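## Task

Push B4 down and hold it most of the way down throughout, while sounding C#3, E3, G#3, D#3, F3 in exactly that sequence; only afterwards may B4 rise. Keys span C3 (player's far left) to C5 (player's far right). A key counts as played when it travels most of its depth, and there is no confirmation signal. The attempt fails on a wrong key, any key sounding a second time, two keys sounding together, or any note after the final one. The result must stand without the robot holding it there at the end.

## Robot and tools

Robot: two six-joint arms, left_arm and right_arm, facing each other across a table. Each ends in an identical five-finger right hand (not mirrored), so every hand axis and number means the same on both. left_arm's base is on the +y side.

World frame (used for the state line): origin on the table top halfway between the two arm bases, z = 0 at the table surface, +z up. Printed positions are in metres, orientation as a quaternion wxyz, with linear (m/s) and angular (rad/s) velocities. Printed positions may be somewhat wrong at long reach.

Hand point: a spot 0.05 m in front of the palm, where index pad meets thumb tip in a pinch. Its own axes: +z along the straightened fingers (fingertips extend 0.06-0.07 m past it), +y out of the palm, +x across the palm toward the little finger. A bracket on the little-finger side of the wrist protrudes 0.03 m beyond the point along +y and 0.11 m across the palm; it can collide.

A row is 28 numbers, each in [-1, 1], always covering both arms even if one moves: left_arm dx, dy, dz, rx, ry, rz, then left_gripper little, ring, middle, index, thumb_bend, thumb_turn, force_limit, speed; then the same 14 for right_arm/right_gripper.

Arm numbers are offsets, not poses: the target is the hand point's pose from the latest result that showed it (or, before any such result, and for the second or later call in one reply, where the arm is when the action begins), shifted along the hand point's own axes. Scale: 1.0 = 0.6 m for dx, dy, dz and 180 degrees for the rotation vector rx, ry, rz. In a multi-row action each row is measured from that same base, not chained. All zeros means go back to the base pose, not stay put. Each control step the commanded pose is clipped to within 100 mm and 16 degrees of the measured pose, and motion lags about 0.17 s.

Hand numbers are absolute targets: fingers +1 straight, -1 curled; thumb_bend +1 straight, -1 bent; thumb_turn +1 beside palm, -1 opposite the fingers. Pinch is about index -0.22, thumb_bend -0.75, thumb_turn -0.57. force_limit maps -1..+1 to roughly 0..10 N fingertip force (0..15 N for thumb motors), only for closing. speed maps -1..+1 to near zero..full (full travel 0.6 s). No value means no change: to keep a hand, resend its last eight numbers, or before any, its hand_measured six plus hand_force_limit and hand_speed.

Tools:
- execute_actions {actions, pictures}: actions is empty (LOOK, returns state), one {rows, steps} with up to 15 rows and steps at most 15, each step 1/30 s, last row repeated; or one {steps} wait of up to 300 steps counted from the previous result, including your thinking time.
- move {target, speed, stop_force}: target is one 28-number row (offsets as above). Hand points travel in straight lines, all finishing together, 0.5 to 10 s. speed 0.002-0.5 m/s (default 0.25), turning up to twice that in rad/s. stop_force 9-40 N (one value for both): an arm halts when its wrist sensor sees that much extra push along its travel direction, backs up two steps and holds; ending reads contact. Do not use it when the hand point rotates during the move, nor to pull away from something being pressed. The result adds a move: line (done, off_target, moving, held, fault, contact) plus limits (paced = pose clipped; held = some steps blocked) and distances to target.
- wait {seconds 0-10}: let time pass.
- zoom_image {camera, region [x0,y0,x1,y1]}: closer view, region up to 504x504 pixels; cameras cam_high, cam_low, cam_left_wrist, cam_right_wrist (images come from cam_high, cam_left_wrist, cam_right_wrist, each 504x504).
- show_instructions: shows reference images.


Results: state lines per arm, Wrist force and Wrist torque along the hand's own axes (noisy, offset up to ~4 N, saturate ~50 N; force points from surface back into the arm), hand_measured, hand_stopped_by (moving, target, force, stalled, fault), hand_load_n (positive when pushed open), Hand target lines, HELD markers, and pose unreachable lines when the clearance check altered a command. MOTOR HOT warns from 70 °C; at 85 °C the arm brakes until cool.

Cautions: arms are stiff; aiming even slightly beyond a firm contact can trigger a fault stop (joint torque limits 135 N m for the big joints, 25.2 for the wrists, or 150 N external force) that freezes the arm for 10 s. Press keys slowly, preferably with stop_force and a low speed, and aim only a little past the key's bottom. Never let the arms collide or push on each other. Don't knock anything off the table. Since a key sounds as soon as it goes most of the way down, lift each melody finger fully before the next note, never strike two at once, and don't hit any extra key after the last note. The held key must stay pressed in the final state by itself, not by the robot.

Each tool is called after "Emit:" as name(argument=value, ...) on one line, values as JSON.

Reference images:

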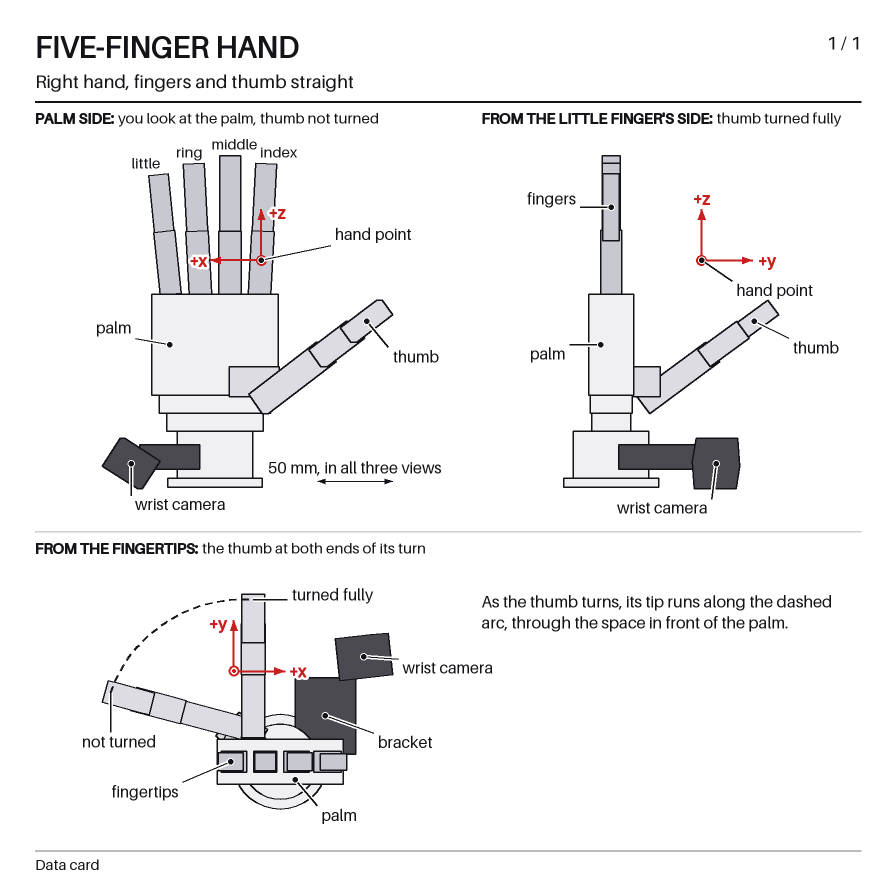

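## Session

Emit:
execute_actions(actions=[])

Scene clock: 0.00 s of 6000.00 s.
left_arm: end_effector_position=(+0.3419, +0.4901, +0.4726) hand_measured=(+1.000, +1.000, +1.000, +1.000, +1.000, +1.000) hand_load_n=(+0.0, +0.0, +0.0, +0.0, +0.0, +0.0) hand_stopped_by=(target, target, target, target, target, target) hand_force_limit=0.00 hand_speed=-0.80 end_effector_quat_wxyz=(-0.004, +0.310, +0.951, +0.013) end_effector_velocity=(-0.000, -0.000, -0.000) end_effector_angular_velocity=(-0.001, +0.001, +0.000) | right_arm: end_effector_position=(+0.0805, -0.2563, +0.4757) hand_measured=(+1.000, +1.000, +1.000, +1.000, +1.000, +1.000) hand_load_n=(+0.0, +0.0, +0.0, +0.0, +0.0, +0.0) hand_stopped_by=(target, target, target, target, target, target) hand_force_limit=0.00 hand_speed=-0.80 end_effector_quat_wxyz=(-0.012, -0.353, +0.935, -0.002) end_effector_velocity=(+0.000, -0.000, -0.001) end_effector_angular_velocity=(-0.002, +0.001, -0.001)
Joint positions: left_arm=[ 0.568 -1.692  1.34   1.946  1.555 -1.897] | right_arm=[-1.215 -1.709  1.343  1.961  1.573 -1.885]
Joint velocities: left_arm=[-0.     0.    -0.    -0.     0.001 -0.   ] | right_arm=[-0.001  0.     0.002 -0.001  0.002  0.001]
Motor temperatures (°C, as the motors report them): left_arm=[26 25 28 33 35 33] | right_arm=[25 24 25 38 32 33]
Wrist force (N, on the end effector, along its own x y z axes, offset not removed): no reading
Wrist torque (N m, same axes, about the end effector's origin, offset not removed): no reading
Hand target (left_arm): +0.342, +0.490, +0.473; -0.004, +0.310, +0.951, +0.013
Hand target (right_arm): +0.080, -0.256, +0.476; -0.012, -0.353, +0.935, -0.002

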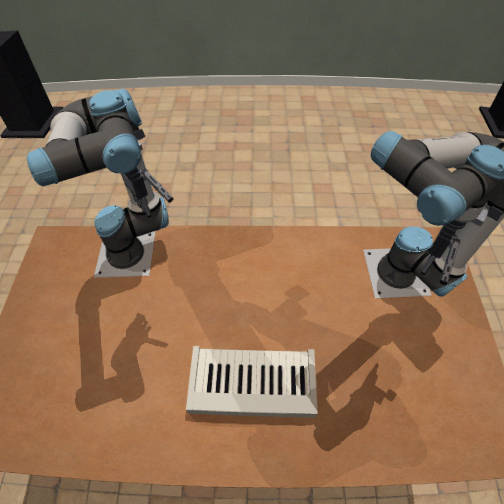

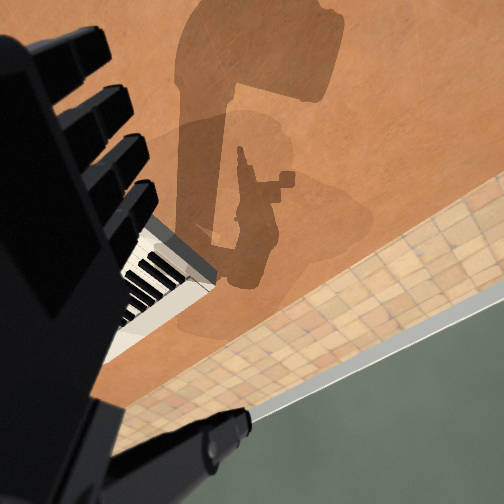

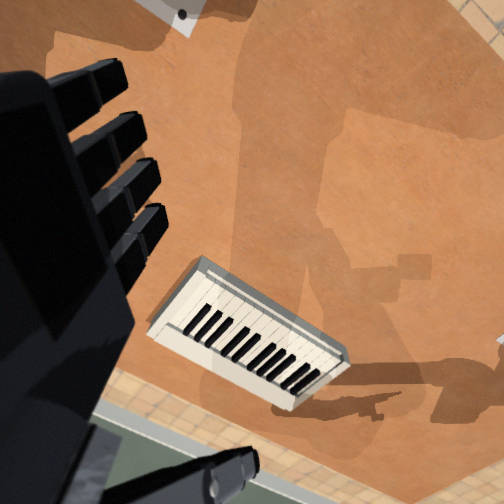

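Emit:
zoom_image(camera="cam_high", region=[172, 330, 332, 430])

Region (172, 330, 332, 430) of cam_high's 504x504 image, scaled by 3.150, with more detail than that image has; it fills the top 315 rows of this view, and the rest is white.

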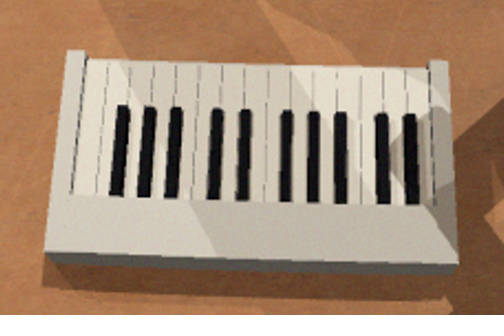

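Emit:
move(target=[-0.457,-0.224,0.5,0,0,0,-1,-1,-1,1,1,1,0,1,-0.507,-0.055,0.5,0,0,0,-1,-1,-1,1,1,1,0,1], speed=0.4)

Emit:
zoom_image(camera="cam_high", region=[172, 300, 372, 430])

Scene clock: 24.80 s of 6000.00 s.
left_arm: end_effector_position=(+0.4836, +0.2288, +0.1652) hand_measured=(-1.000, -1.000, -1.000, +1.000, +1.000, +1.000) hand_load_n=(+0.0, +0.0, +0.0, +0.0, +0.0, +0.0) hand_stopped_by=(target, target, target, target, target, target) hand_force_limit=0.00 hand_speed=1.00 end_effector_quat_wxyz=(-0.004, +0.310, +0.951, +0.013) end_effector_velocity=(+0.001, -0.002, -0.002) end_effector_angular_velocity=(+0.002, +0.001, -0.001) | right_arm: end_effector_position=(+0.3238, -0.0832, +0.1684) hand_measured=(-1.000, -1.000, -1.000, +1.000, +1.000, +1.000) hand_load_n=(+0.0, +0.0, +0.0, +0.0, +0.0, +0.0) hand_stopped_by=(target, target, target, target, target, target) hand_force_limit=0.00 hand_speed=1.00 end_effector_quat_wxyz=(-0.012, -0.353, +0.935, -0.002) end_effector_velocity=(+0.002, +0.002, -0.001) end_effector_angular_velocity=(+0.000, +0.000, -0.001)
Joint positions: left_arm=[ 0.5   -1.007  1.29   1.311  1.556 -1.966] | right_arm=[-1.093 -0.972  1.221  1.345  1.57  -1.763]
Joint velocities: left_arm=[-0.     0.008 -0.007  0.001 -0.     0.001] | right_arm=[ 0.001  0.008 -0.009  0.002 -0.     0.002]
Motor temperatures (°C, as the motors report them): left_arm=[26 25 28 33 35 33] | right_arm=[25 24 25 38 32 33]
Wrist force (N, on the end effector, along its own x y z axes, offset not removed): left_arm=[0.6 -2.5 3.3] | right_arm=[0.8 -2.1 -0.6]
Wrist torque (N m, same axes, about the end effector's origin, offset not removed): left_arm=[-0.69 -0.11 0.07] | right_arm=[-0.30 -0.06 -0.10]
Hand target (left_arm): +0.484, +0.229, +0.165; -0.004, +0.310, +0.951, +0.013
Hand target (right_arm): +0.324, -0.083, +0.168; -0.012, -0.353, +0.935, -0.002
Off the commanded pose (left_arm): 0.001 m, 0 deg.
Off the commanded pose (right_arm): 0.001 m, 0 deg.
After step 90, 19.90 s passed at rest.
move: done
camera_calibration (this result's frames):
cam_left_wrist: T_world_to_cam=[[0.672085, 0.739858, 0.0301913, -0.501948], [0.601525, -0.569293, 0.560422, -0.25845], [0.43182, -0.35849, -0.827657, 0.140391], [0, 0, 0, 1]] pos_world=[0.432192, 0.274565, 0.276191]
cam_right_wrist: T_world_to_cam=[[-0.588874, 0.806547, -0.0520575, 0.270176], [0.678696, 0.528447, 0.510015, -0.260361], [0.438861, 0.265003, -0.858589, 0.157661], [0, 0, 0, 1]] pos_world=[0.266614, -0.122104, 0.282218]

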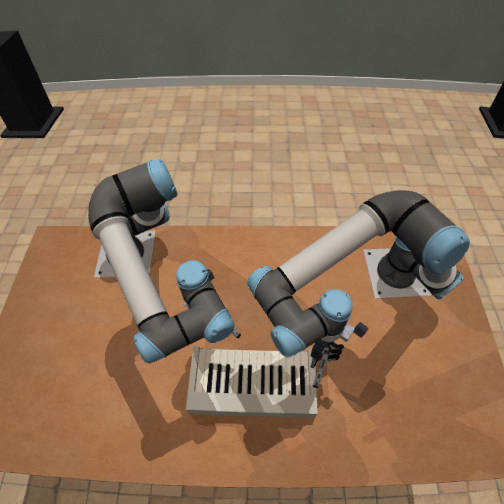

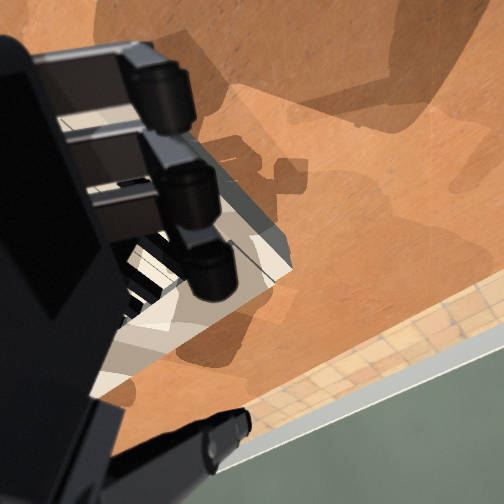

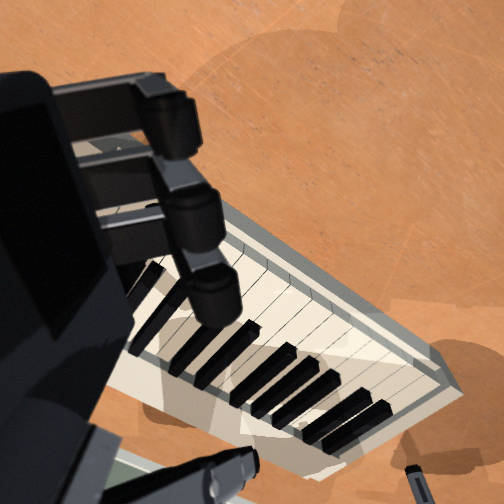

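Region (172, 300, 372, 430) of cam_high's 504x504 image, scaled by 2.520, with more detail than that image has; it fills the top 328 rows of this view, and the rest is white.

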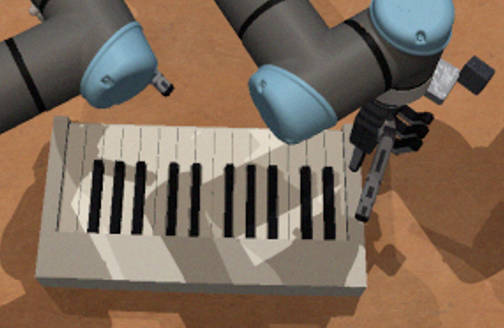

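Emit:
move(target=[0,0,0.05,0.112,-0.082,0,-1,-1,-1,1,1,1,0,1,0,0,0.05,-0.104,-0.092,0,-1,-1,-1,1,1,1,0,1])

Emit:
zoom_image(camera="cam_high", region=[172, 300, 372, 430])

Scene clock: 39.17 s of 6000.00 s.
left_arm: end_effector_position=(+0.4837, +0.2296, +0.1354) hand_measured=(-1.000, -1.000, -1.000, +1.000, +1.000, +1.000) hand_load_n=(+0.0, +0.0, +0.0, +0.0, +0.0, +0.0) hand_stopped_by=(target, target, target, target, target, target) hand_force_limit=0.00 hand_speed=1.00 end_effector_quat_wxyz=(+0.063, +0.304, +0.931, -0.192) end_effector_velocity=(+0.000, +0.000, -0.001) end_effector_angular_velocity=(-0.015, -0.001, +0.001) | right_arm: end_effector_position=(+0.3232, -0.0836, +0.1385) hand_measured=(-1.000, -1.000, -1.000, +1.000, +1.000, +1.000) hand_load_n=(+0.0, +0.0, +0.0, +0.0, +0.0, +0.0) hand_stopped_by=(target, target, target, target, target, target) hand_force_limit=0.00 hand_speed=1.00 end_effector_quat_wxyz=(+0.065, -0.343, +0.915, +0.200) end_effector_velocity=(+0.000, +0.000, -0.001) end_effector_angular_velocity=(+0.015, -0.001, -0.000)
Joint positions: left_arm=[ 0.634 -1.177  1.558  0.866  1.822 -1.872] | right_arm=[-1.279 -1.073  1.559  0.952  1.168 -1.917]
Joint velocities: left_arm=[ 0.006 -0.005  0.01  -0.017  0.01   0.001] | right_arm=[-0.006 -0.     0.01  -0.014 -0.015 -0.004]
Motor temperatures (°C, as the motors report them): left_arm=[26 25 28 33 35 33] | right_arm=[25 24 25 38 32 33]
Wrist force (N, on the end effector, along its own x y z axes, offset not removed): left_arm=[1.1 0.9 2.7] | right_arm=[0.5 -2.2 0.4]
Wrist torque (N m, same axes, about the end effector's origin, offset not removed): left_arm=[0.08 -0.08 0.21] | right_arm=[-0.23 -0.09 -0.11]
Hand target (left_arm): +0.484, +0.230, +0.135; +0.063, +0.304, +0.931, -0.193
Hand target (right_arm): +0.323, -0.084, +0.138; +0.065, -0.343, +0.915, +0.201
Off the commanded pose (left_arm): 0.000 m, 0 deg.
Off the commanded pose (right_arm): 0.000 m, 0 deg.
After step 90, 9.90 s passed at rest.
move: done
camera_calibration (this result's frames):
cam_left_wrist: T_world_to_cam=[[0.672265, 0.68379, -0.283712, -0.446391], [0.6013, -0.280786, 0.748062, -0.332859], [0.431855, -0.673492, -0.599925, 0.157523], [0, 0, 0, 1]] pos_world=[0.432214, 0.317865, 0.216855]
cam_right_wrist: T_world_to_cam=[[-0.581802, 0.758803, 0.292788, 0.214543], [0.682054, 0.25908, 0.683871, -0.292188], [0.443067, 0.597575, -0.668278, 0.13239], [0, 0, 0, 1]] pos_world=[0.265452, -0.166209, 0.225476]

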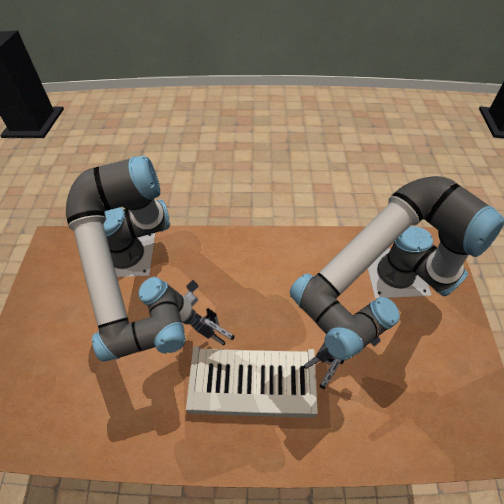

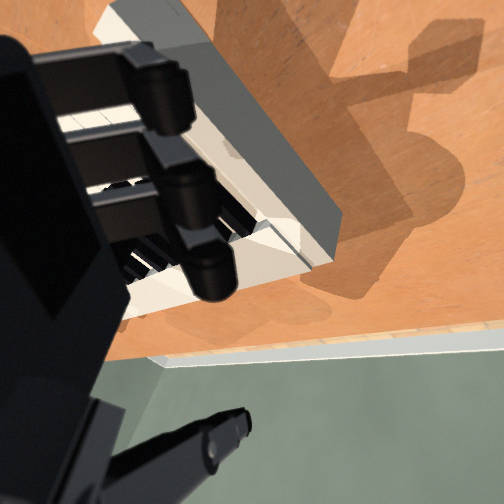

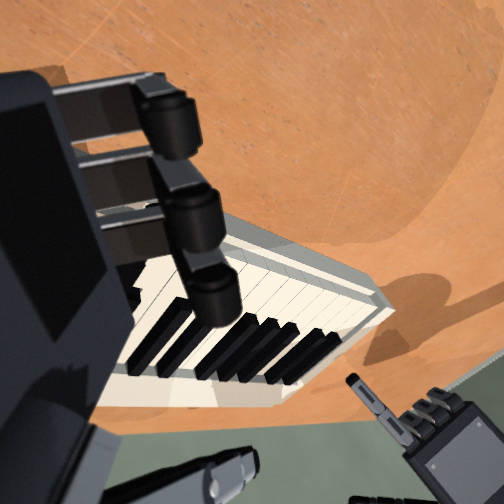

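Region (172, 300, 372, 430) of cam_high's 504x504 image, scaled by 2.520, with more detail than that image has; it fills the top 328 rows of this view, and the rest is white.

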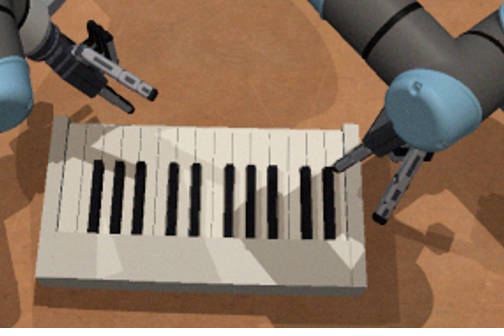

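Emit:
move(target=[-0.013,0.027,0.052,0,0,0,-1,-1,-1,1,1,1,0,1,0.008,-0.084,-0.032,0,0,0,-1,-1,-1,1,1,1,0,1], speed=0.1)

Emit:
zoom_image(camera="cam_high", region=[172, 320, 342, 430])

Emit:
zoom_image(camera="cam_right_wrist", region=[100, 200, 450, 500])

Scene clock: 56.53 s of 6000.00 s.
left_arm: end_effector_position=(+0.4994, +0.2251, +0.1036) hand_measured=(-1.000, -1.000, -1.000, +1.000, +1.000, +1.000) hand_load_n=(+0.0, +0.0, +0.0, +0.0, +0.0, +0.0) hand_stopped_by=(target, target, target, target, target, target) hand_force_limit=0.00 hand_speed=1.00 end_effector_quat_wxyz=(+0.063, +0.304, +0.931, -0.192) end_effector_velocity=(+0.002, -0.000, -0.001) end_effector_angular_velocity=(-0.000, -0.001, +0.001) | right_arm: end_effector_position=(+0.3528, -0.1286, +0.1385) hand_measured=(-1.000, -1.000, -1.000, +1.000, +1.000, +1.000) hand_load_n=(+0.0, +0.0, +0.0, +0.0, +0.0, +0.0) hand_stopped_by=(target, target, target, target, target, target) hand_force_limit=0.00 hand_speed=1.00 end_effector_quat_wxyz=(+0.065, -0.343, +0.915, +0.200) end_effector_velocity=(+0.002, -0.002, +0.000) end_effector_angular_velocity=(-0.000, +0.000, -0.000)
Joint positions: left_arm=[ 0.655 -1.111  1.55   0.813  1.828 -1.852] | right_arm=[-1.393 -1.065  1.561  0.992  1.156 -2.04 ]
Joint velocities: left_arm=[ 0.002  0.004 -0.002 -0.002  0.     0.001] | right_arm=[-0.006  0.001 -0.001  0.004 -0.    -0.006]
Motor temperatures (°C, as the motors report them): left_arm=[26 25 28 33 35 33] | right_arm=[25 24 25 38 32 33]
Wrist force (N, on the end effector, along its own x y z axes, offset not removed): left_arm=[1.7 -2.9 1.0] | right_arm=[1.6 -2.7 -0.8]
Wrist torque (N m, same axes, about the end effector's origin, offset not removed): left_arm=[-0.47 -0.16 0.14] | right_arm=[-0.40 -0.12 -0.02]
Hand target (left_arm): +0.500, +0.225, +0.103; +0.063, +0.304, +0.931, -0.192
Hand target (right_arm): +0.353, -0.129, +0.139; +0.065, -0.343, +0.915, +0.200
Off the commanded pose (left_arm): 0.000 m, 0 deg.
Off the commanded pose (right_arm): 0.000 m, 0 deg.
After step 90, 13.30 s passed at rest.
move: done
camera_calibration (this result's frames):
cam_left_wrist: T_world_to_cam=[[0.672267, 0.683783, -0.283722, -0.46293], [0.601288, -0.28076, 0.748082, -0.319797], [0.431868, -0.673509, -0.599896, 0.128625], [0, 0, 0, 1]] pos_world=[0.447954, 0.313388, 0.185053]
cam_right_wrist: T_world_to_cam=[[-0.581765, 0.758873, 0.292679, 0.265885], [0.682074, 0.259155, 0.683823, -0.300704], [0.443085, 0.597453, -0.668375, 0.146184], [0, 0, 0, 1]] pos_world=[0.295013, -0.211182, 0.225515]

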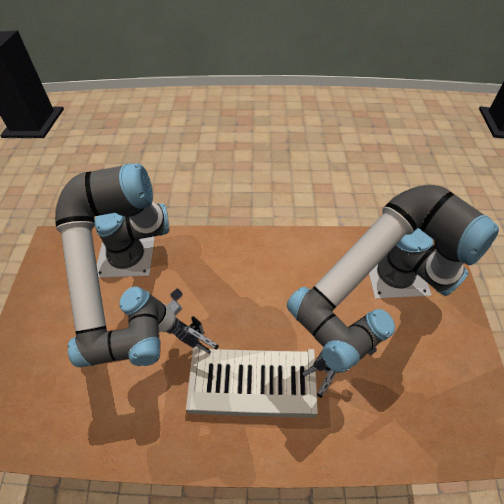

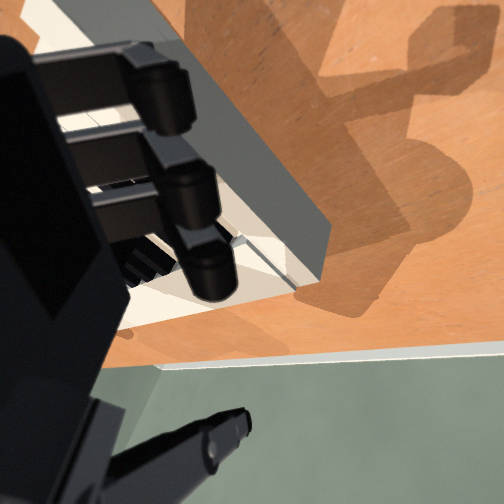

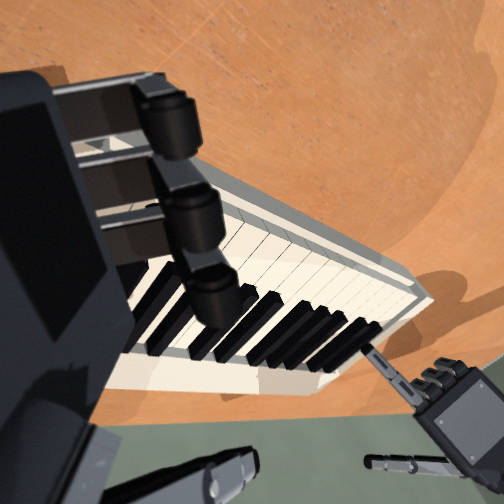

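Region (172, 320, 342, 430) of cam_high's 504x504 image, scaled by 2.965, with more detail than that image has; it fills the top 326 rows of this view, and the rest is white.

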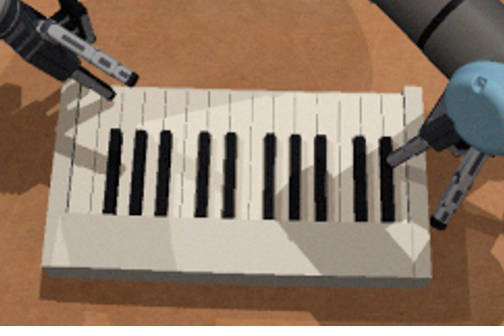

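Region (100, 200, 450, 500) of cam_right_wrist's 504x504 image, scaled by 1.440, with more detail than that image has; it fills the top 432 rows of this view, and the rest is white.

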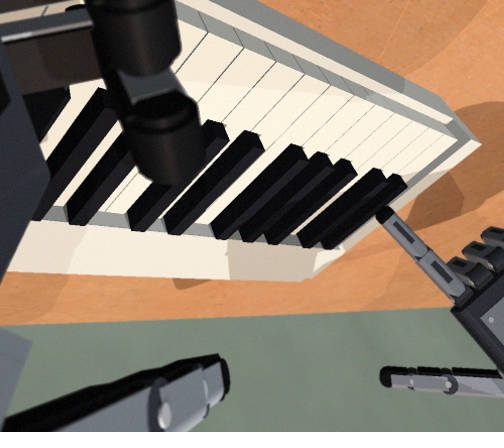

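Emit:
move(target=[0,0,0,0,0,0,-1,-1,-1,1,1,1,0,1,0.007,-0.035,0.068,0,0,0,-1,-1,-1,1,1,1,0,1], speed=0.008, stop_force=9)

Emit:
zoom_image(camera="cam_high", region=[172, 320, 342, 430])

Scene clock: 65.50 s of 6000.00 s.
left_arm: end_effector_position=(+0.4994, +0.2251, +0.1036) hand_measured=(-1.000, -1.000, -1.000, +1.000, +1.000, +1.000) hand_load_n=(+0.0, +0.0, +0.0, +0.0, +0.0, +0.0) hand_stopped_by=(target, target, target, target, target, target) hand_force_limit=0.00 hand_speed=1.00 end_effector_quat_wxyz=(+0.063, +0.304, +0.931, -0.192) end_effector_velocity=(-0.001, -0.000, -0.000) end_effector_angular_velocity=(+0.001, +0.001, -0.002) | right_arm: end_effector_position=(+0.3566, -0.1288, +0.1212) hand_measured=(-1.000, -1.000, -1.000, +1.000, +1.000, +1.000) hand_load_n=(+0.0, +0.0, +0.0, -4.0, +0.0, +0.0) hand_stopped_by=(target, target, target, target, target, target) hand_force_limit=0.00 hand_speed=1.00 end_effector_quat_wxyz=(+0.065, -0.343, +0.915, +0.200) end_effector_velocity=(-0.001, -0.000, +0.003) end_effector_angular_velocity=(-0.000, +0.002, -0.000)
Joint positions: left_arm=[ 0.655 -1.111  1.55   0.813  1.828 -1.852] | right_arm=[-1.396 -1.038  1.568  0.959  1.155 -2.043]
Joint velocities: left_arm=[-0.002 -0.001  0.001  0.001  0.    -0.   ] | right_arm=[-0.    -0.005  0.     0.007 -0.    -0.   ]
Motor temperatures (°C, as the motors report them): left_arm=[26 25 28 33 35 33] | right_arm=[25 24 25 38 32 33]
Wrist force (N, on the end effector, along its own x y z axes, offset not removed): left_arm=[0.8 -1.7 2.4] | right_arm=[-0.5 1.5 -12.2]
Wrist torque (N m, same axes, about the end effector's origin, offset not removed): left_arm=[-0.35 -0.14 0.15] | right_arm=[0.18 -0.23 -0.12]
Hand target (left_arm): +0.499, +0.225, +0.104; +0.063, +0.304, +0.931, -0.192
Hand target (right_arm): +0.357, -0.129, +0.122; +0.065, -0.343, +0.915, +0.200
Off the commanded pose (left_arm): 0.000 m, 0 deg.
Off the commanded pose (right_arm): 0.028 m, 0 deg.
After step 90, 3.37 s passed at rest.
move: contact (right_arm)
camera_calibration (this result's frames):
cam_left_wrist: T_world_to_cam=[[0.672268, 0.683771, -0.283749, -0.462939], [0.601299, -0.280749, 0.748077, -0.319791], [0.431851, -0.673526, -0.599889, 0.128593], [0, 0, 0, 1]] pos_world=[0.447976, 0.313374, 0.185011]
cam_right_wrist: T_world_to_cam=[[-0.581739, 0.758846, 0.292802, 0.273387], [0.682197, 0.259175, 0.683693, -0.291419], [0.442931, 0.597479, -0.668454, 0.133097], [0, 0, 0, 1]] pos_world=[0.298892, -0.211453, 0.208162]

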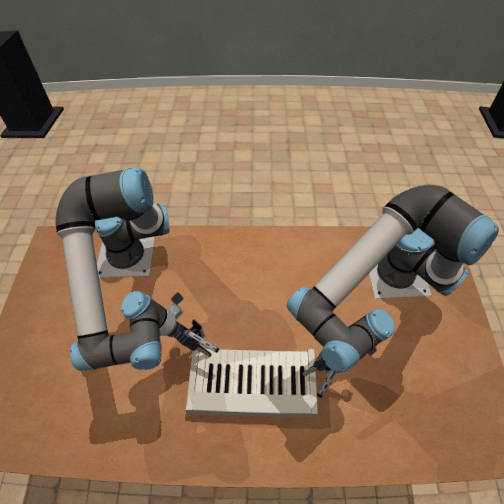

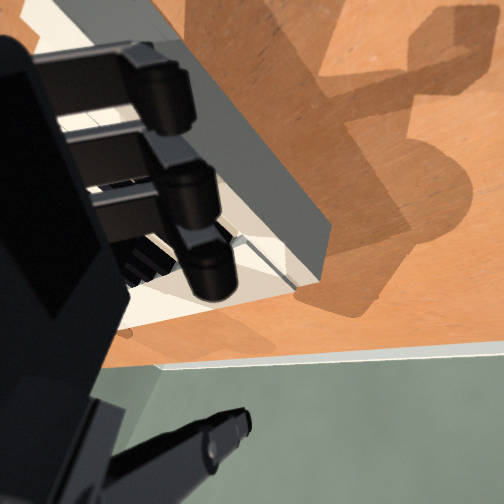

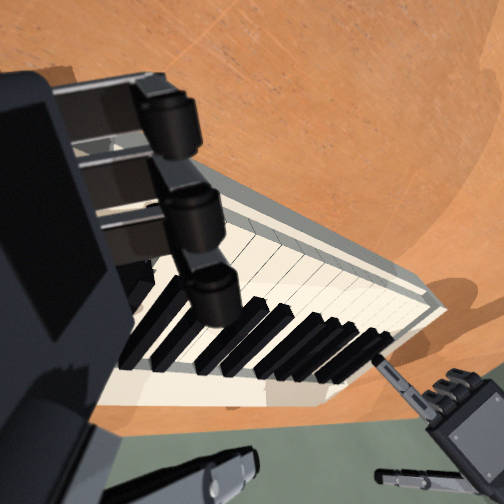

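Region (172, 320, 342, 430) of cam_high's 504x504 image, scaled by 2.965, with more detail than that image has; it fills the top 326 rows of this view, and the rest is white.

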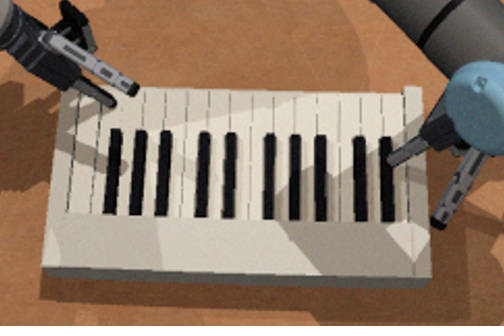

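Emit:
zoom_image(camera="cam_high", region=[185, 335, 245, 385])

Emit:
zoom_image(camera="cam_right_wrist", region=[200, 200, 460, 400])

Region (185, 335, 245, 385) of cam_high's 504x504 image, scaled by 8.400, with more detail than that image has.

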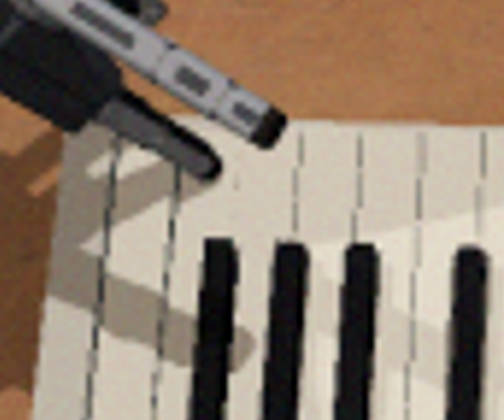

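Region (200, 200, 460, 400) of cam_right_wrist's 504x504 image, scaled by 1.938, with more detail than that image has; it fills the top 388 rows of this view, and the rest is white.

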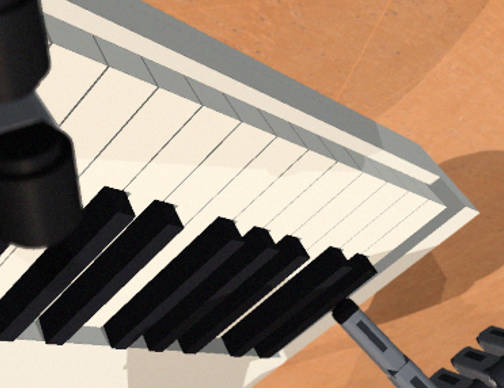

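Emit:
zoom_image(camera="cam_high", region=[255, 345, 325, 400])

Region (255, 345, 325, 400) of cam_high's 504x504 image, scaled by 7.200, with more detail than that image has; it fills the top 396 rows of this view, and the rest is white.

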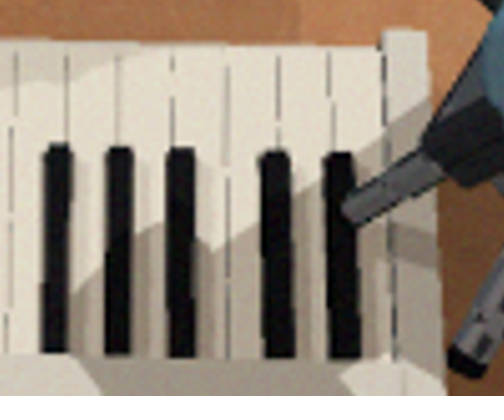

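Emit:
move(target=[-0.006,-0.008,-0.003,0,0,0,-1,-1,-1,1,1,1,0,1,0,0,0,0,0,0,-1,-1,-1,1,1,1,0,1], speed=0.03)

Emit:
zoom_image(camera="cam_high", region=[255, 345, 325, 400])

Scene clock: 81.90 s of 6000.00 s.
left_arm: end_effector_position=(+0.4995, +0.2206, +0.1074) hand_measured=(-1.000, -1.000, -1.000, +1.000, +1.000, +1.000) hand_load_n=(+0.0, +0.0, +0.0, +0.0, +0.0, +0.0) hand_stopped_by=(target, target, target, target, target, target) hand_force_limit=0.00 hand_speed=1.00 end_effector_quat_wxyz=(+0.063, +0.304, +0.931, -0.192) end_effector_velocity=(+0.000, -0.003, +0.002) end_effector_angular_velocity=(+0.000, -0.000, -0.001) | right_arm: end_effector_position=(+0.3566, -0.1288, +0.1212) hand_measured=(-1.000, -1.000, -1.000, +1.000, +1.000, +1.000) hand_load_n=(+0.0, +0.0, +0.0, -3.5, +0.0, +0.0) hand_stopped_by=(target, target, target, target, target, target) hand_force_limit=0.00 hand_speed=1.00 end_effector_quat_wxyz=(+0.065, -0.343, +0.915, +0.200) end_effector_velocity=(-0.000, -0.000, -0.001) end_effector_angular_velocity=(-0.001, +0.001, -0.000)
Joint positions: left_arm=[ 0.649 -1.109  1.536  0.824  1.826 -1.858] | right_arm=[-1.396 -1.038  1.568  0.959  1.155 -2.043]
Joint velocities: left_arm=[-0.004  0.001 -0.007  0.004 -0.001 -0.003] | right_arm=[ 0.     0.     0.001 -0.001  0.     0.001]
Motor temperatures (°C, as the motors report them): left_arm=[26 25 28 33 35 33] | right_arm=[25 24 25 38 32 33]
Wrist force (N, on the end effector, along its own x y z axes, offset not removed): left_arm=[0.4 -2.5 1.4] | right_arm=[-1.8 2.1 -12.9]
Wrist torque (N m, same axes, about the end effector's origin, offset not removed): left_arm=[-0.52 0.03 -0.03] | right_arm=[0.35 0.08 -0.17]
Hand target (left_arm): +0.500, +0.220, +0.108; +0.063, +0.304, +0.931, -0.192
Hand target (right_arm): +0.357, -0.129, +0.121; +0.065, -0.343, +0.915, +0.200
Off the commanded pose (left_arm): 0.000 m, 0 deg.
Off the commanded pose (right_arm): 0.000 m, 0 deg.
After step 90, 12.67 s passed at rest.
move: done
camera_calibration (this result's frames):
cam_left_wrist: T_world_to_cam=[[0.672283, 0.683754, -0.283754, -0.458782], [0.601266, -0.280716, 0.748116, -0.323979], [0.431873, -0.673557, -0.599839, 0.127789], [0, 0, 0, 1]] pos_world=[0.448041, 0.308821, 0.188845]
cam_right_wrist: T_world_to_cam=[[-0.581827, 0.758797, 0.292754, 0.273361], [0.68213, 0.259248, 0.683732, -0.291407], [0.442917, 0.59751, -0.668436, 0.133121], [0, 0, 0, 1]] pos_world=[0.298865, -0.21142, 0.2082]

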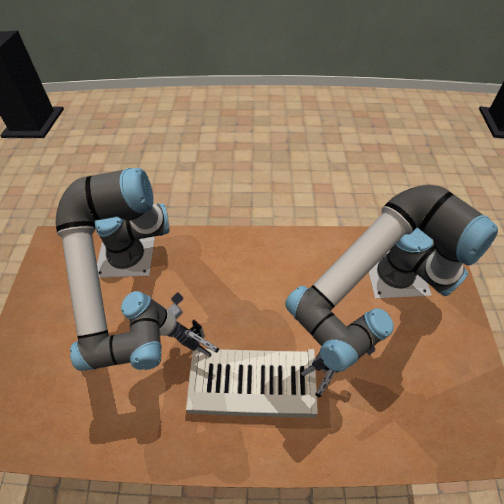

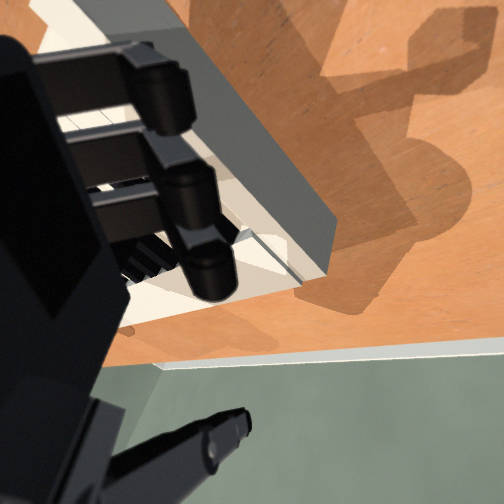

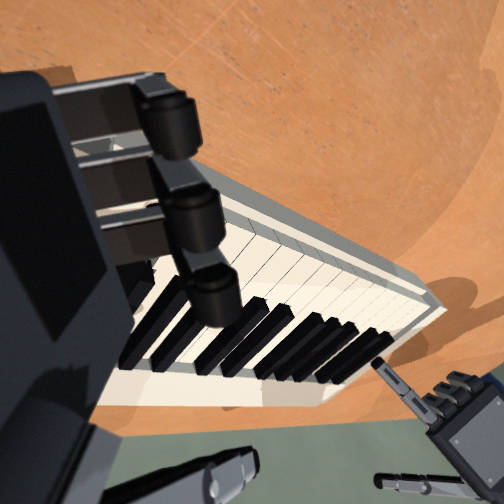

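Region (255, 345, 325, 400) of cam_high's 504x504 image, scaled by 7.200, with more detail than that image has; it fills the top 396 rows of this view, and the rest is white.

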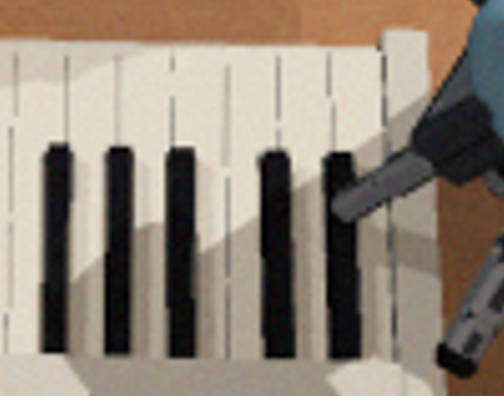

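Emit:
move(target=[0.012,0.016,0.046,0,0,0,-1,-1,-1,1,1,1,0,1,0,0,0,0,0,0,-1,-1,-1,1,1,1,0,1], speed=0.008, stop_force=9)

Emit:
zoom_image(camera="cam_high", region=[255, 345, 325, 400])

Emit:
zoom_image(camera="cam_right_wrist", region=[280, 260, 460, 420])

Scene clock: 87.00 s of 6000.00 s.
left_arm: end_effector_position=(+0.4994, +0.2205, +0.0978) hand_measured=(-1.000, -1.000, -1.000, +1.000, +1.000, +1.000) hand_load_n=(+0.0, +0.0, +0.0, +0.5, +0.0, +0.0) hand_stopped_by=(target, target, target, target, target, target) hand_force_limit=0.00 hand_speed=1.00 end_effector_quat_wxyz=(+0.063, +0.304, +0.931, -0.192) end_effector_velocity=(+0.001, +0.000, +0.003) end_effector_angular_velocity=(+0.000, +0.000, +0.001) | right_arm: end_effector_position=(+0.3566, -0.1288, +0.1212) hand_measured=(-1.000, -1.000, -1.000, +1.000, +1.000, +1.000) hand_load_n=(+0.0, +0.0, +0.0, -3.5, +0.0, +0.0) hand_stopped_by=(target, target, target, target, target, target) hand_force_limit=0.00 hand_speed=1.00 end_effector_quat_wxyz=(+0.065, -0.343, +0.915, +0.200) end_effector_velocity=(-0.000, -0.000, -0.000) end_effector_angular_velocity=(-0.000, -0.000, +0.001)
Joint positions: left_arm=[ 0.649 -1.1    1.549  0.802  1.826 -1.858] | right_arm=[-1.396 -1.038  1.568  0.959  1.155 -2.043]
Joint velocities: left_arm=[ 0.001 -0.002 -0.005  0.007  0.    -0.   ] | right_arm=[ 0.    -0.     0.001 -0.     0.    -0.001]
Motor temperatures (°C, as the motors report them): left_arm=[26 25 28 33 35 33] | right_arm=[25 24 25 38 32 33]
Wrist force (N, on the end effector, along its own x y z axes, offset not removed): left_arm=[-2.4 -6.0 -18.2] | right_arm=[-0.6 1.4 -11.2]
Wrist torque (N m, same axes, about the end effector's origin, offset not removed): left_arm=[1.37 -0.10 -0.04] | right_arm=[0.18 -0.15 -0.10]
Hand target (left_arm): +0.499, +0.220, +0.098; +0.063, +0.304, +0.931, -0.192
Hand target (right_arm): +0.357, -0.129, +0.121; +0.065, -0.343, +0.915, +0.200
Off the commanded pose (left_arm): 0.020 m, 0 deg.
Off the commanded pose (right_arm): 0.000 m, 0 deg.
After step 90, 0.50 s passed at rest.
move: contact (left_arm)
camera_calibration (this result's frames):
cam_left_wrist: T_world_to_cam=[[0.672213, 0.683824, -0.28375, -0.461383], [0.601466, -0.280925, 0.747877, -0.316769], [0.431704, -0.673399, -0.600138, 0.122092], [0, 0, 0, 1]] pos_world=[0.447966, 0.308733, 0.179259]
cam_right_wrist: T_world_to_cam=[[-0.581738, 0.758846, 0.292802, 0.273387], [0.682197, 0.259175, 0.683692, -0.291419], [0.44293, 0.597479, -0.668455, 0.133098], [0, 0, 0, 1]] pos_world=[0.298892, -0.211453, 0.208162]

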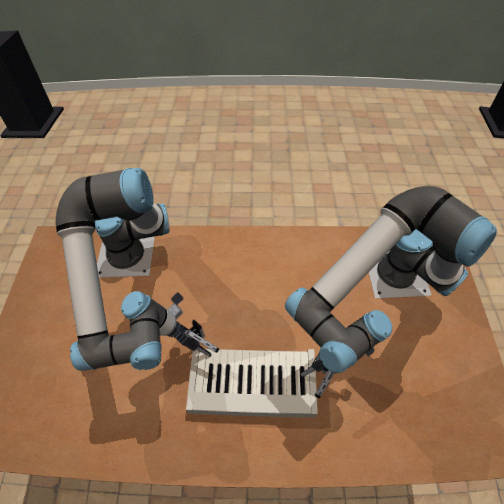

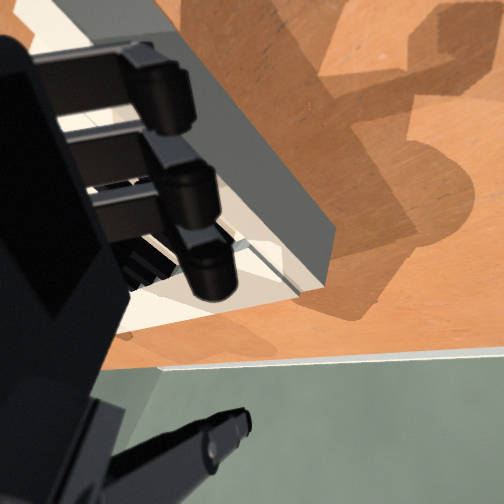

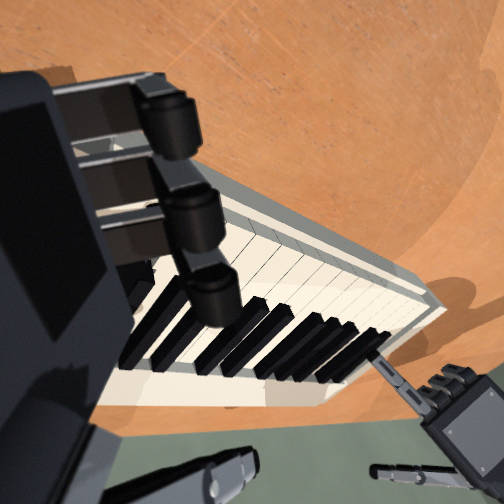

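Region (255, 345, 325, 400) of cam_high's 504x504 image, scaled by 7.200, with more detail than that image has; it fills the top 396 rows of this view, and the rest is white.

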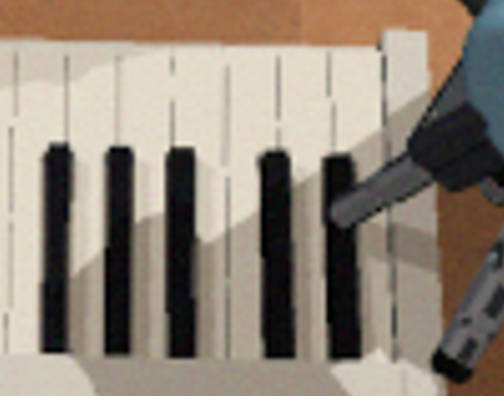

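Region (280, 260, 460, 420) of cam_right_wrist's 504x504 image, scaled by 2.800, with more detail than that image has.

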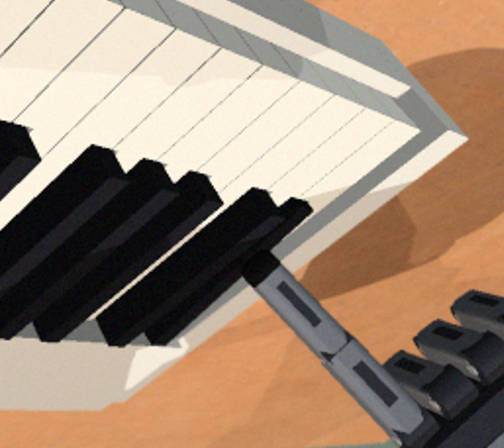

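Emit:
move(target=[-0.0066,-0.009,-0.026,0,0,0,-1,-1,-1,1,1,1,0,1,0,0,0,0,0,0,-1,-1,-1,1,1,1,0,1], speed=0.05)

Emit:
move(target=[0.028,-0.089,0.024,0,0,0,-1,-1,-1,1,1,1,0,1,0,0,0,0,0,0,-1,-1,-1,1,1,1,0,1], speed=0.1)

Emit:
zoom_image(camera="cam_high", region=[255, 345, 325, 400])

Scene clock: 97.83 s of 6000.00 s.
left_arm: end_effector_position=(+0.4994, +0.2205, +0.1145) hand_measured=(-1.000, -1.000, -1.000, +1.000, +1.000, +1.000) hand_load_n=(+0.0, +0.0, +0.0, +0.0, +0.0, +0.0) hand_stopped_by=(target, target, target, target, target, target) hand_force_limit=0.00 hand_speed=1.00 end_effector_quat_wxyz=(+0.063, +0.304, +0.931, -0.192) end_effector_velocity=(-0.000, -0.001, +0.003) end_effector_angular_velocity=(-0.000, -0.001, -0.001) | right_arm: end_effector_position=(+0.3566, -0.1288, +0.1212) hand_measured=(-1.000, -1.000, -1.000, +1.000, +1.000, +1.000) hand_load_n=(+0.0, +0.0, +0.0, -3.5, +0.0, +0.0) hand_stopped_by=(target, target, target, target, target, target) hand_force_limit=0.00 hand_speed=1.00 end_effector_quat_wxyz=(+0.065, -0.343, +0.915, +0.200) end_effector_velocity=(+0.000, -0.001, -0.001) end_effector_angular_velocity=(-0.003, +0.000, -0.001)
Joint positions: left_arm=[ 0.649 -1.116  1.527  0.84   1.826 -1.858] | right_arm=[-1.396 -1.038  1.568  0.959  1.155 -2.043]
Joint velocities: left_arm=[-0.001 -0.002 -0.004  0.005 -0.001  0.   ] | right_arm=[-0.001  0.     0.001 -0.     0.003 -0.   ]
Motor temperatures (°C, as the motors report them): left_arm=[26 25 28 33 35 33] | right_arm=[25 24 25 38 32 33]
Wrist force (N, on the end effector, along its own x y z axes, offset not removed): left_arm=[0.5 -1.9 1.4] | right_arm=[-0.9 2.3 -12.2]
Wrist torque (N m, same axes, about the end effector's origin, offset not removed): left_arm=[-0.42 -0.03 0.00] | right_arm=[0.33 -0.05 -0.10]
Hand target (left_arm): +0.499, +0.221, +0.115; +0.063, +0.304, +0.931, -0.192
Hand target (right_arm): +0.357, -0.129, +0.121; +0.065, -0.343, +0.915, +0.200
Off the commanded pose (left_arm): 0.000 m, 0 deg.
Off the commanded pose (right_arm): 0.000 m, 0 deg.
After step 90, 6.97 s passed at rest.
move: done
camera_calibration (this result's frames):
cam_left_wrist: T_world_to_cam=[[0.672222, 0.683813, -0.283754, -0.456637], [0.601457, -0.28092, 0.747886, -0.329252], [0.431702, -0.673412, -0.600125, 0.132093], [0, 0, 0, 1]] pos_world=[0.447967, 0.308714, 0.195943]
cam_right_wrist: T_world_to_cam=[[-0.581827, 0.758797, 0.292754, 0.273361], [0.682131, 0.259249, 0.68373, -0.291407], [0.442916, 0.597509, -0.668437, 0.133122], [0, 0, 0, 1]] pos_world=[0.298865, -0.21142, 0.2082]

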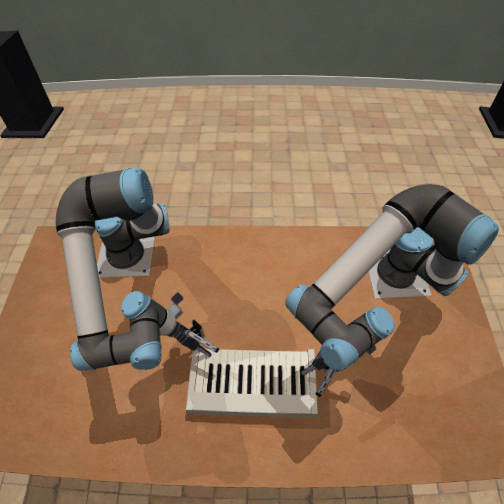

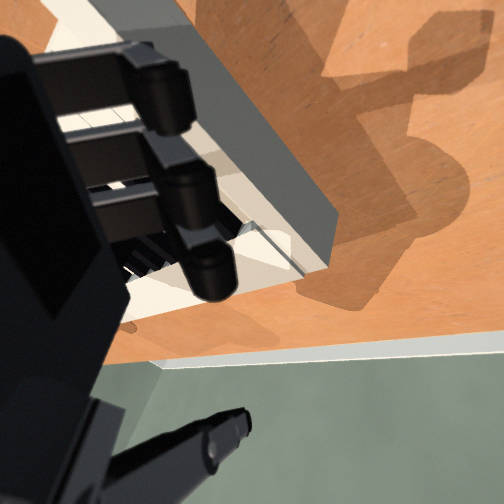

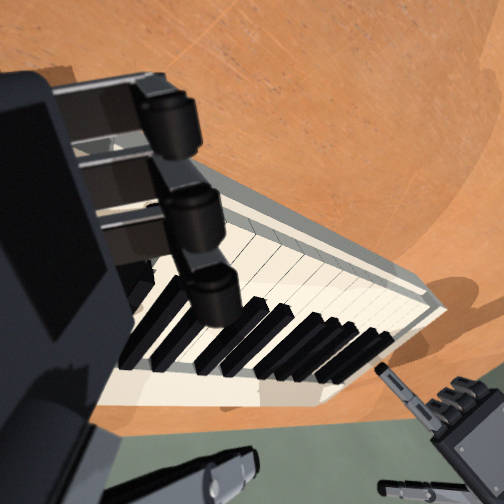

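Scene clock: 98.93 s of 6000.00 s.
left_arm: end_effector_position=(+0.4546, +0.1845, +0.1144) hand_measured=(-1.000, -1.000, -1.000, +1.000, +1.000, +1.000) hand_load_n=(+0.0, +0.0, +0.0, +0.0, +0.0, +0.0) hand_stopped_by=(target, target, target, target, target, target) hand_force_limit=0.00 hand_speed=1.00 end_effector_quat_wxyz=(+0.063, +0.304, +0.931, -0.192) end_effector_velocity=(-0.002, -0.002, +0.000) end_effector_angular_velocity=(-0.000, -0.000, +0.001) | right_arm: end_effector_position=(+0.3566, -0.1288, +0.1212) hand_measured=(-1.000, -1.000, -1.000, +1.000, +1.000, +1.000) hand_load_n=(+0.0, +0.0, +0.0, -3.5, +0.0, +0.0) hand_stopped_by=(target, target, target, target, target, target) hand_force_limit=0.00 hand_speed=1.00 end_effector_quat_wxyz=(+0.065, -0.343, +0.915, +0.200) end_effector_velocity=(-0.000, +0.000, -0.000) end_effector_angular_velocity=(-0.000, -0.000, +0.001)
Joint positions: left_arm=[ 0.519 -1.152  1.573  0.801  1.784 -1.984] | right_arm=[-1.396 -1.038  1.568  0.959  1.155 -2.043]
Joint velocities: left_arm=[-0.006 -0.001  0.002 -0.002 -0.003 -0.007] | right_arm=[ 0.001 -0.     0.001 -0.     0.    -0.   ]
Motor temperatures (°C, as the motors report them): left_arm=[26 25 28 33 35 33] | right_arm=[25 24 25 38 32 33]
Wrist force (N, on the end effector, along its own x y z axes, offset not removed): left_arm=[1.9 -2.7 1.5] | right_arm=[-1.1 1.7 -12.0]
Wrist torque (N m, same axes, about the end effector's origin, offset not removed): left_arm=[-0.58 -0.18 0.11] | right_arm=[0.22 -0.13 -0.15]
Hand target (left_arm): +0.454, +0.184, +0.114; +0.063, +0.304, +0.931, -0.192
Hand target (right_arm): +0.357, -0.129, +0.121; +0.065, -0.343, +0.915, +0.200
Off the commanded pose (left_arm): 0.000 m, 0 deg.
Off the commanded pose (right_arm): 0.000 m, 0 deg.
move: done
camera_calibration (this result's frames):
cam_left_wrist: T_world_to_cam=[[0.672257, 0.683759, -0.283803, -0.401951], [0.601494, -0.280977, 0.747835, -0.31232], [0.431597, -0.673443, -0.600165, 0.127219], [0, 0, 0, 1]] pos_world=[0.403166, 0.272757, 0.195842]
cam_right_wrist: T_world_to_cam=[[-0.581827, 0.758797, 0.292754, 0.273361], [0.682131, 0.259249, 0.68373, -0.291407], [0.442916, 0.597509, -0.668437, 0.133122], [0, 0, 0, 1]] pos_world=[0.298865, -0.21142, 0.2082]

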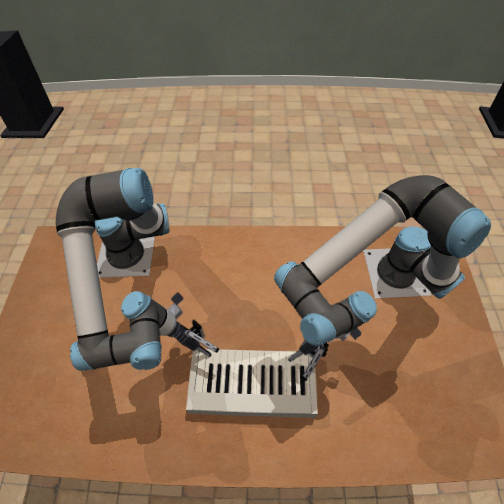

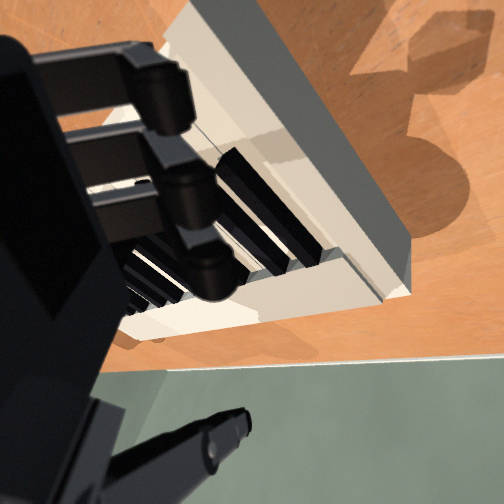

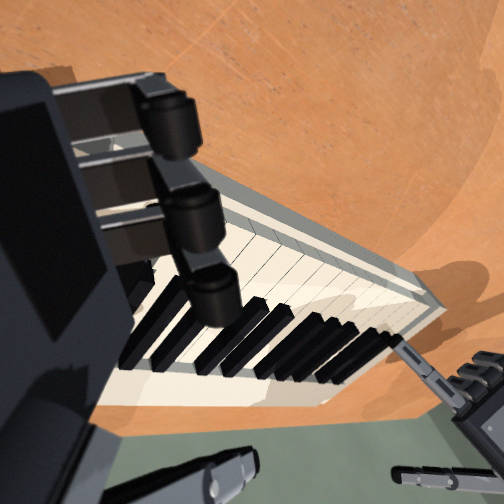

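Region (255, 345, 325, 400) of cam_high's 504x504 image, scaled by 7.200, with more detail than that image has; it fills the top 396 rows of this view, and the rest is white.

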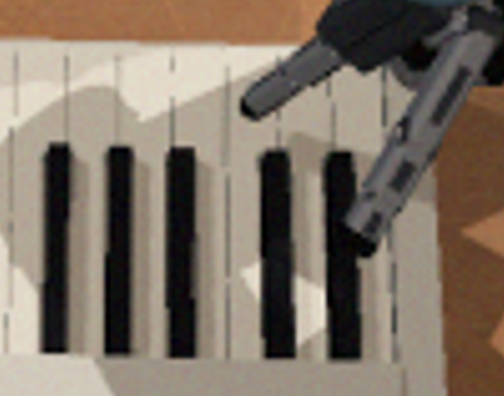

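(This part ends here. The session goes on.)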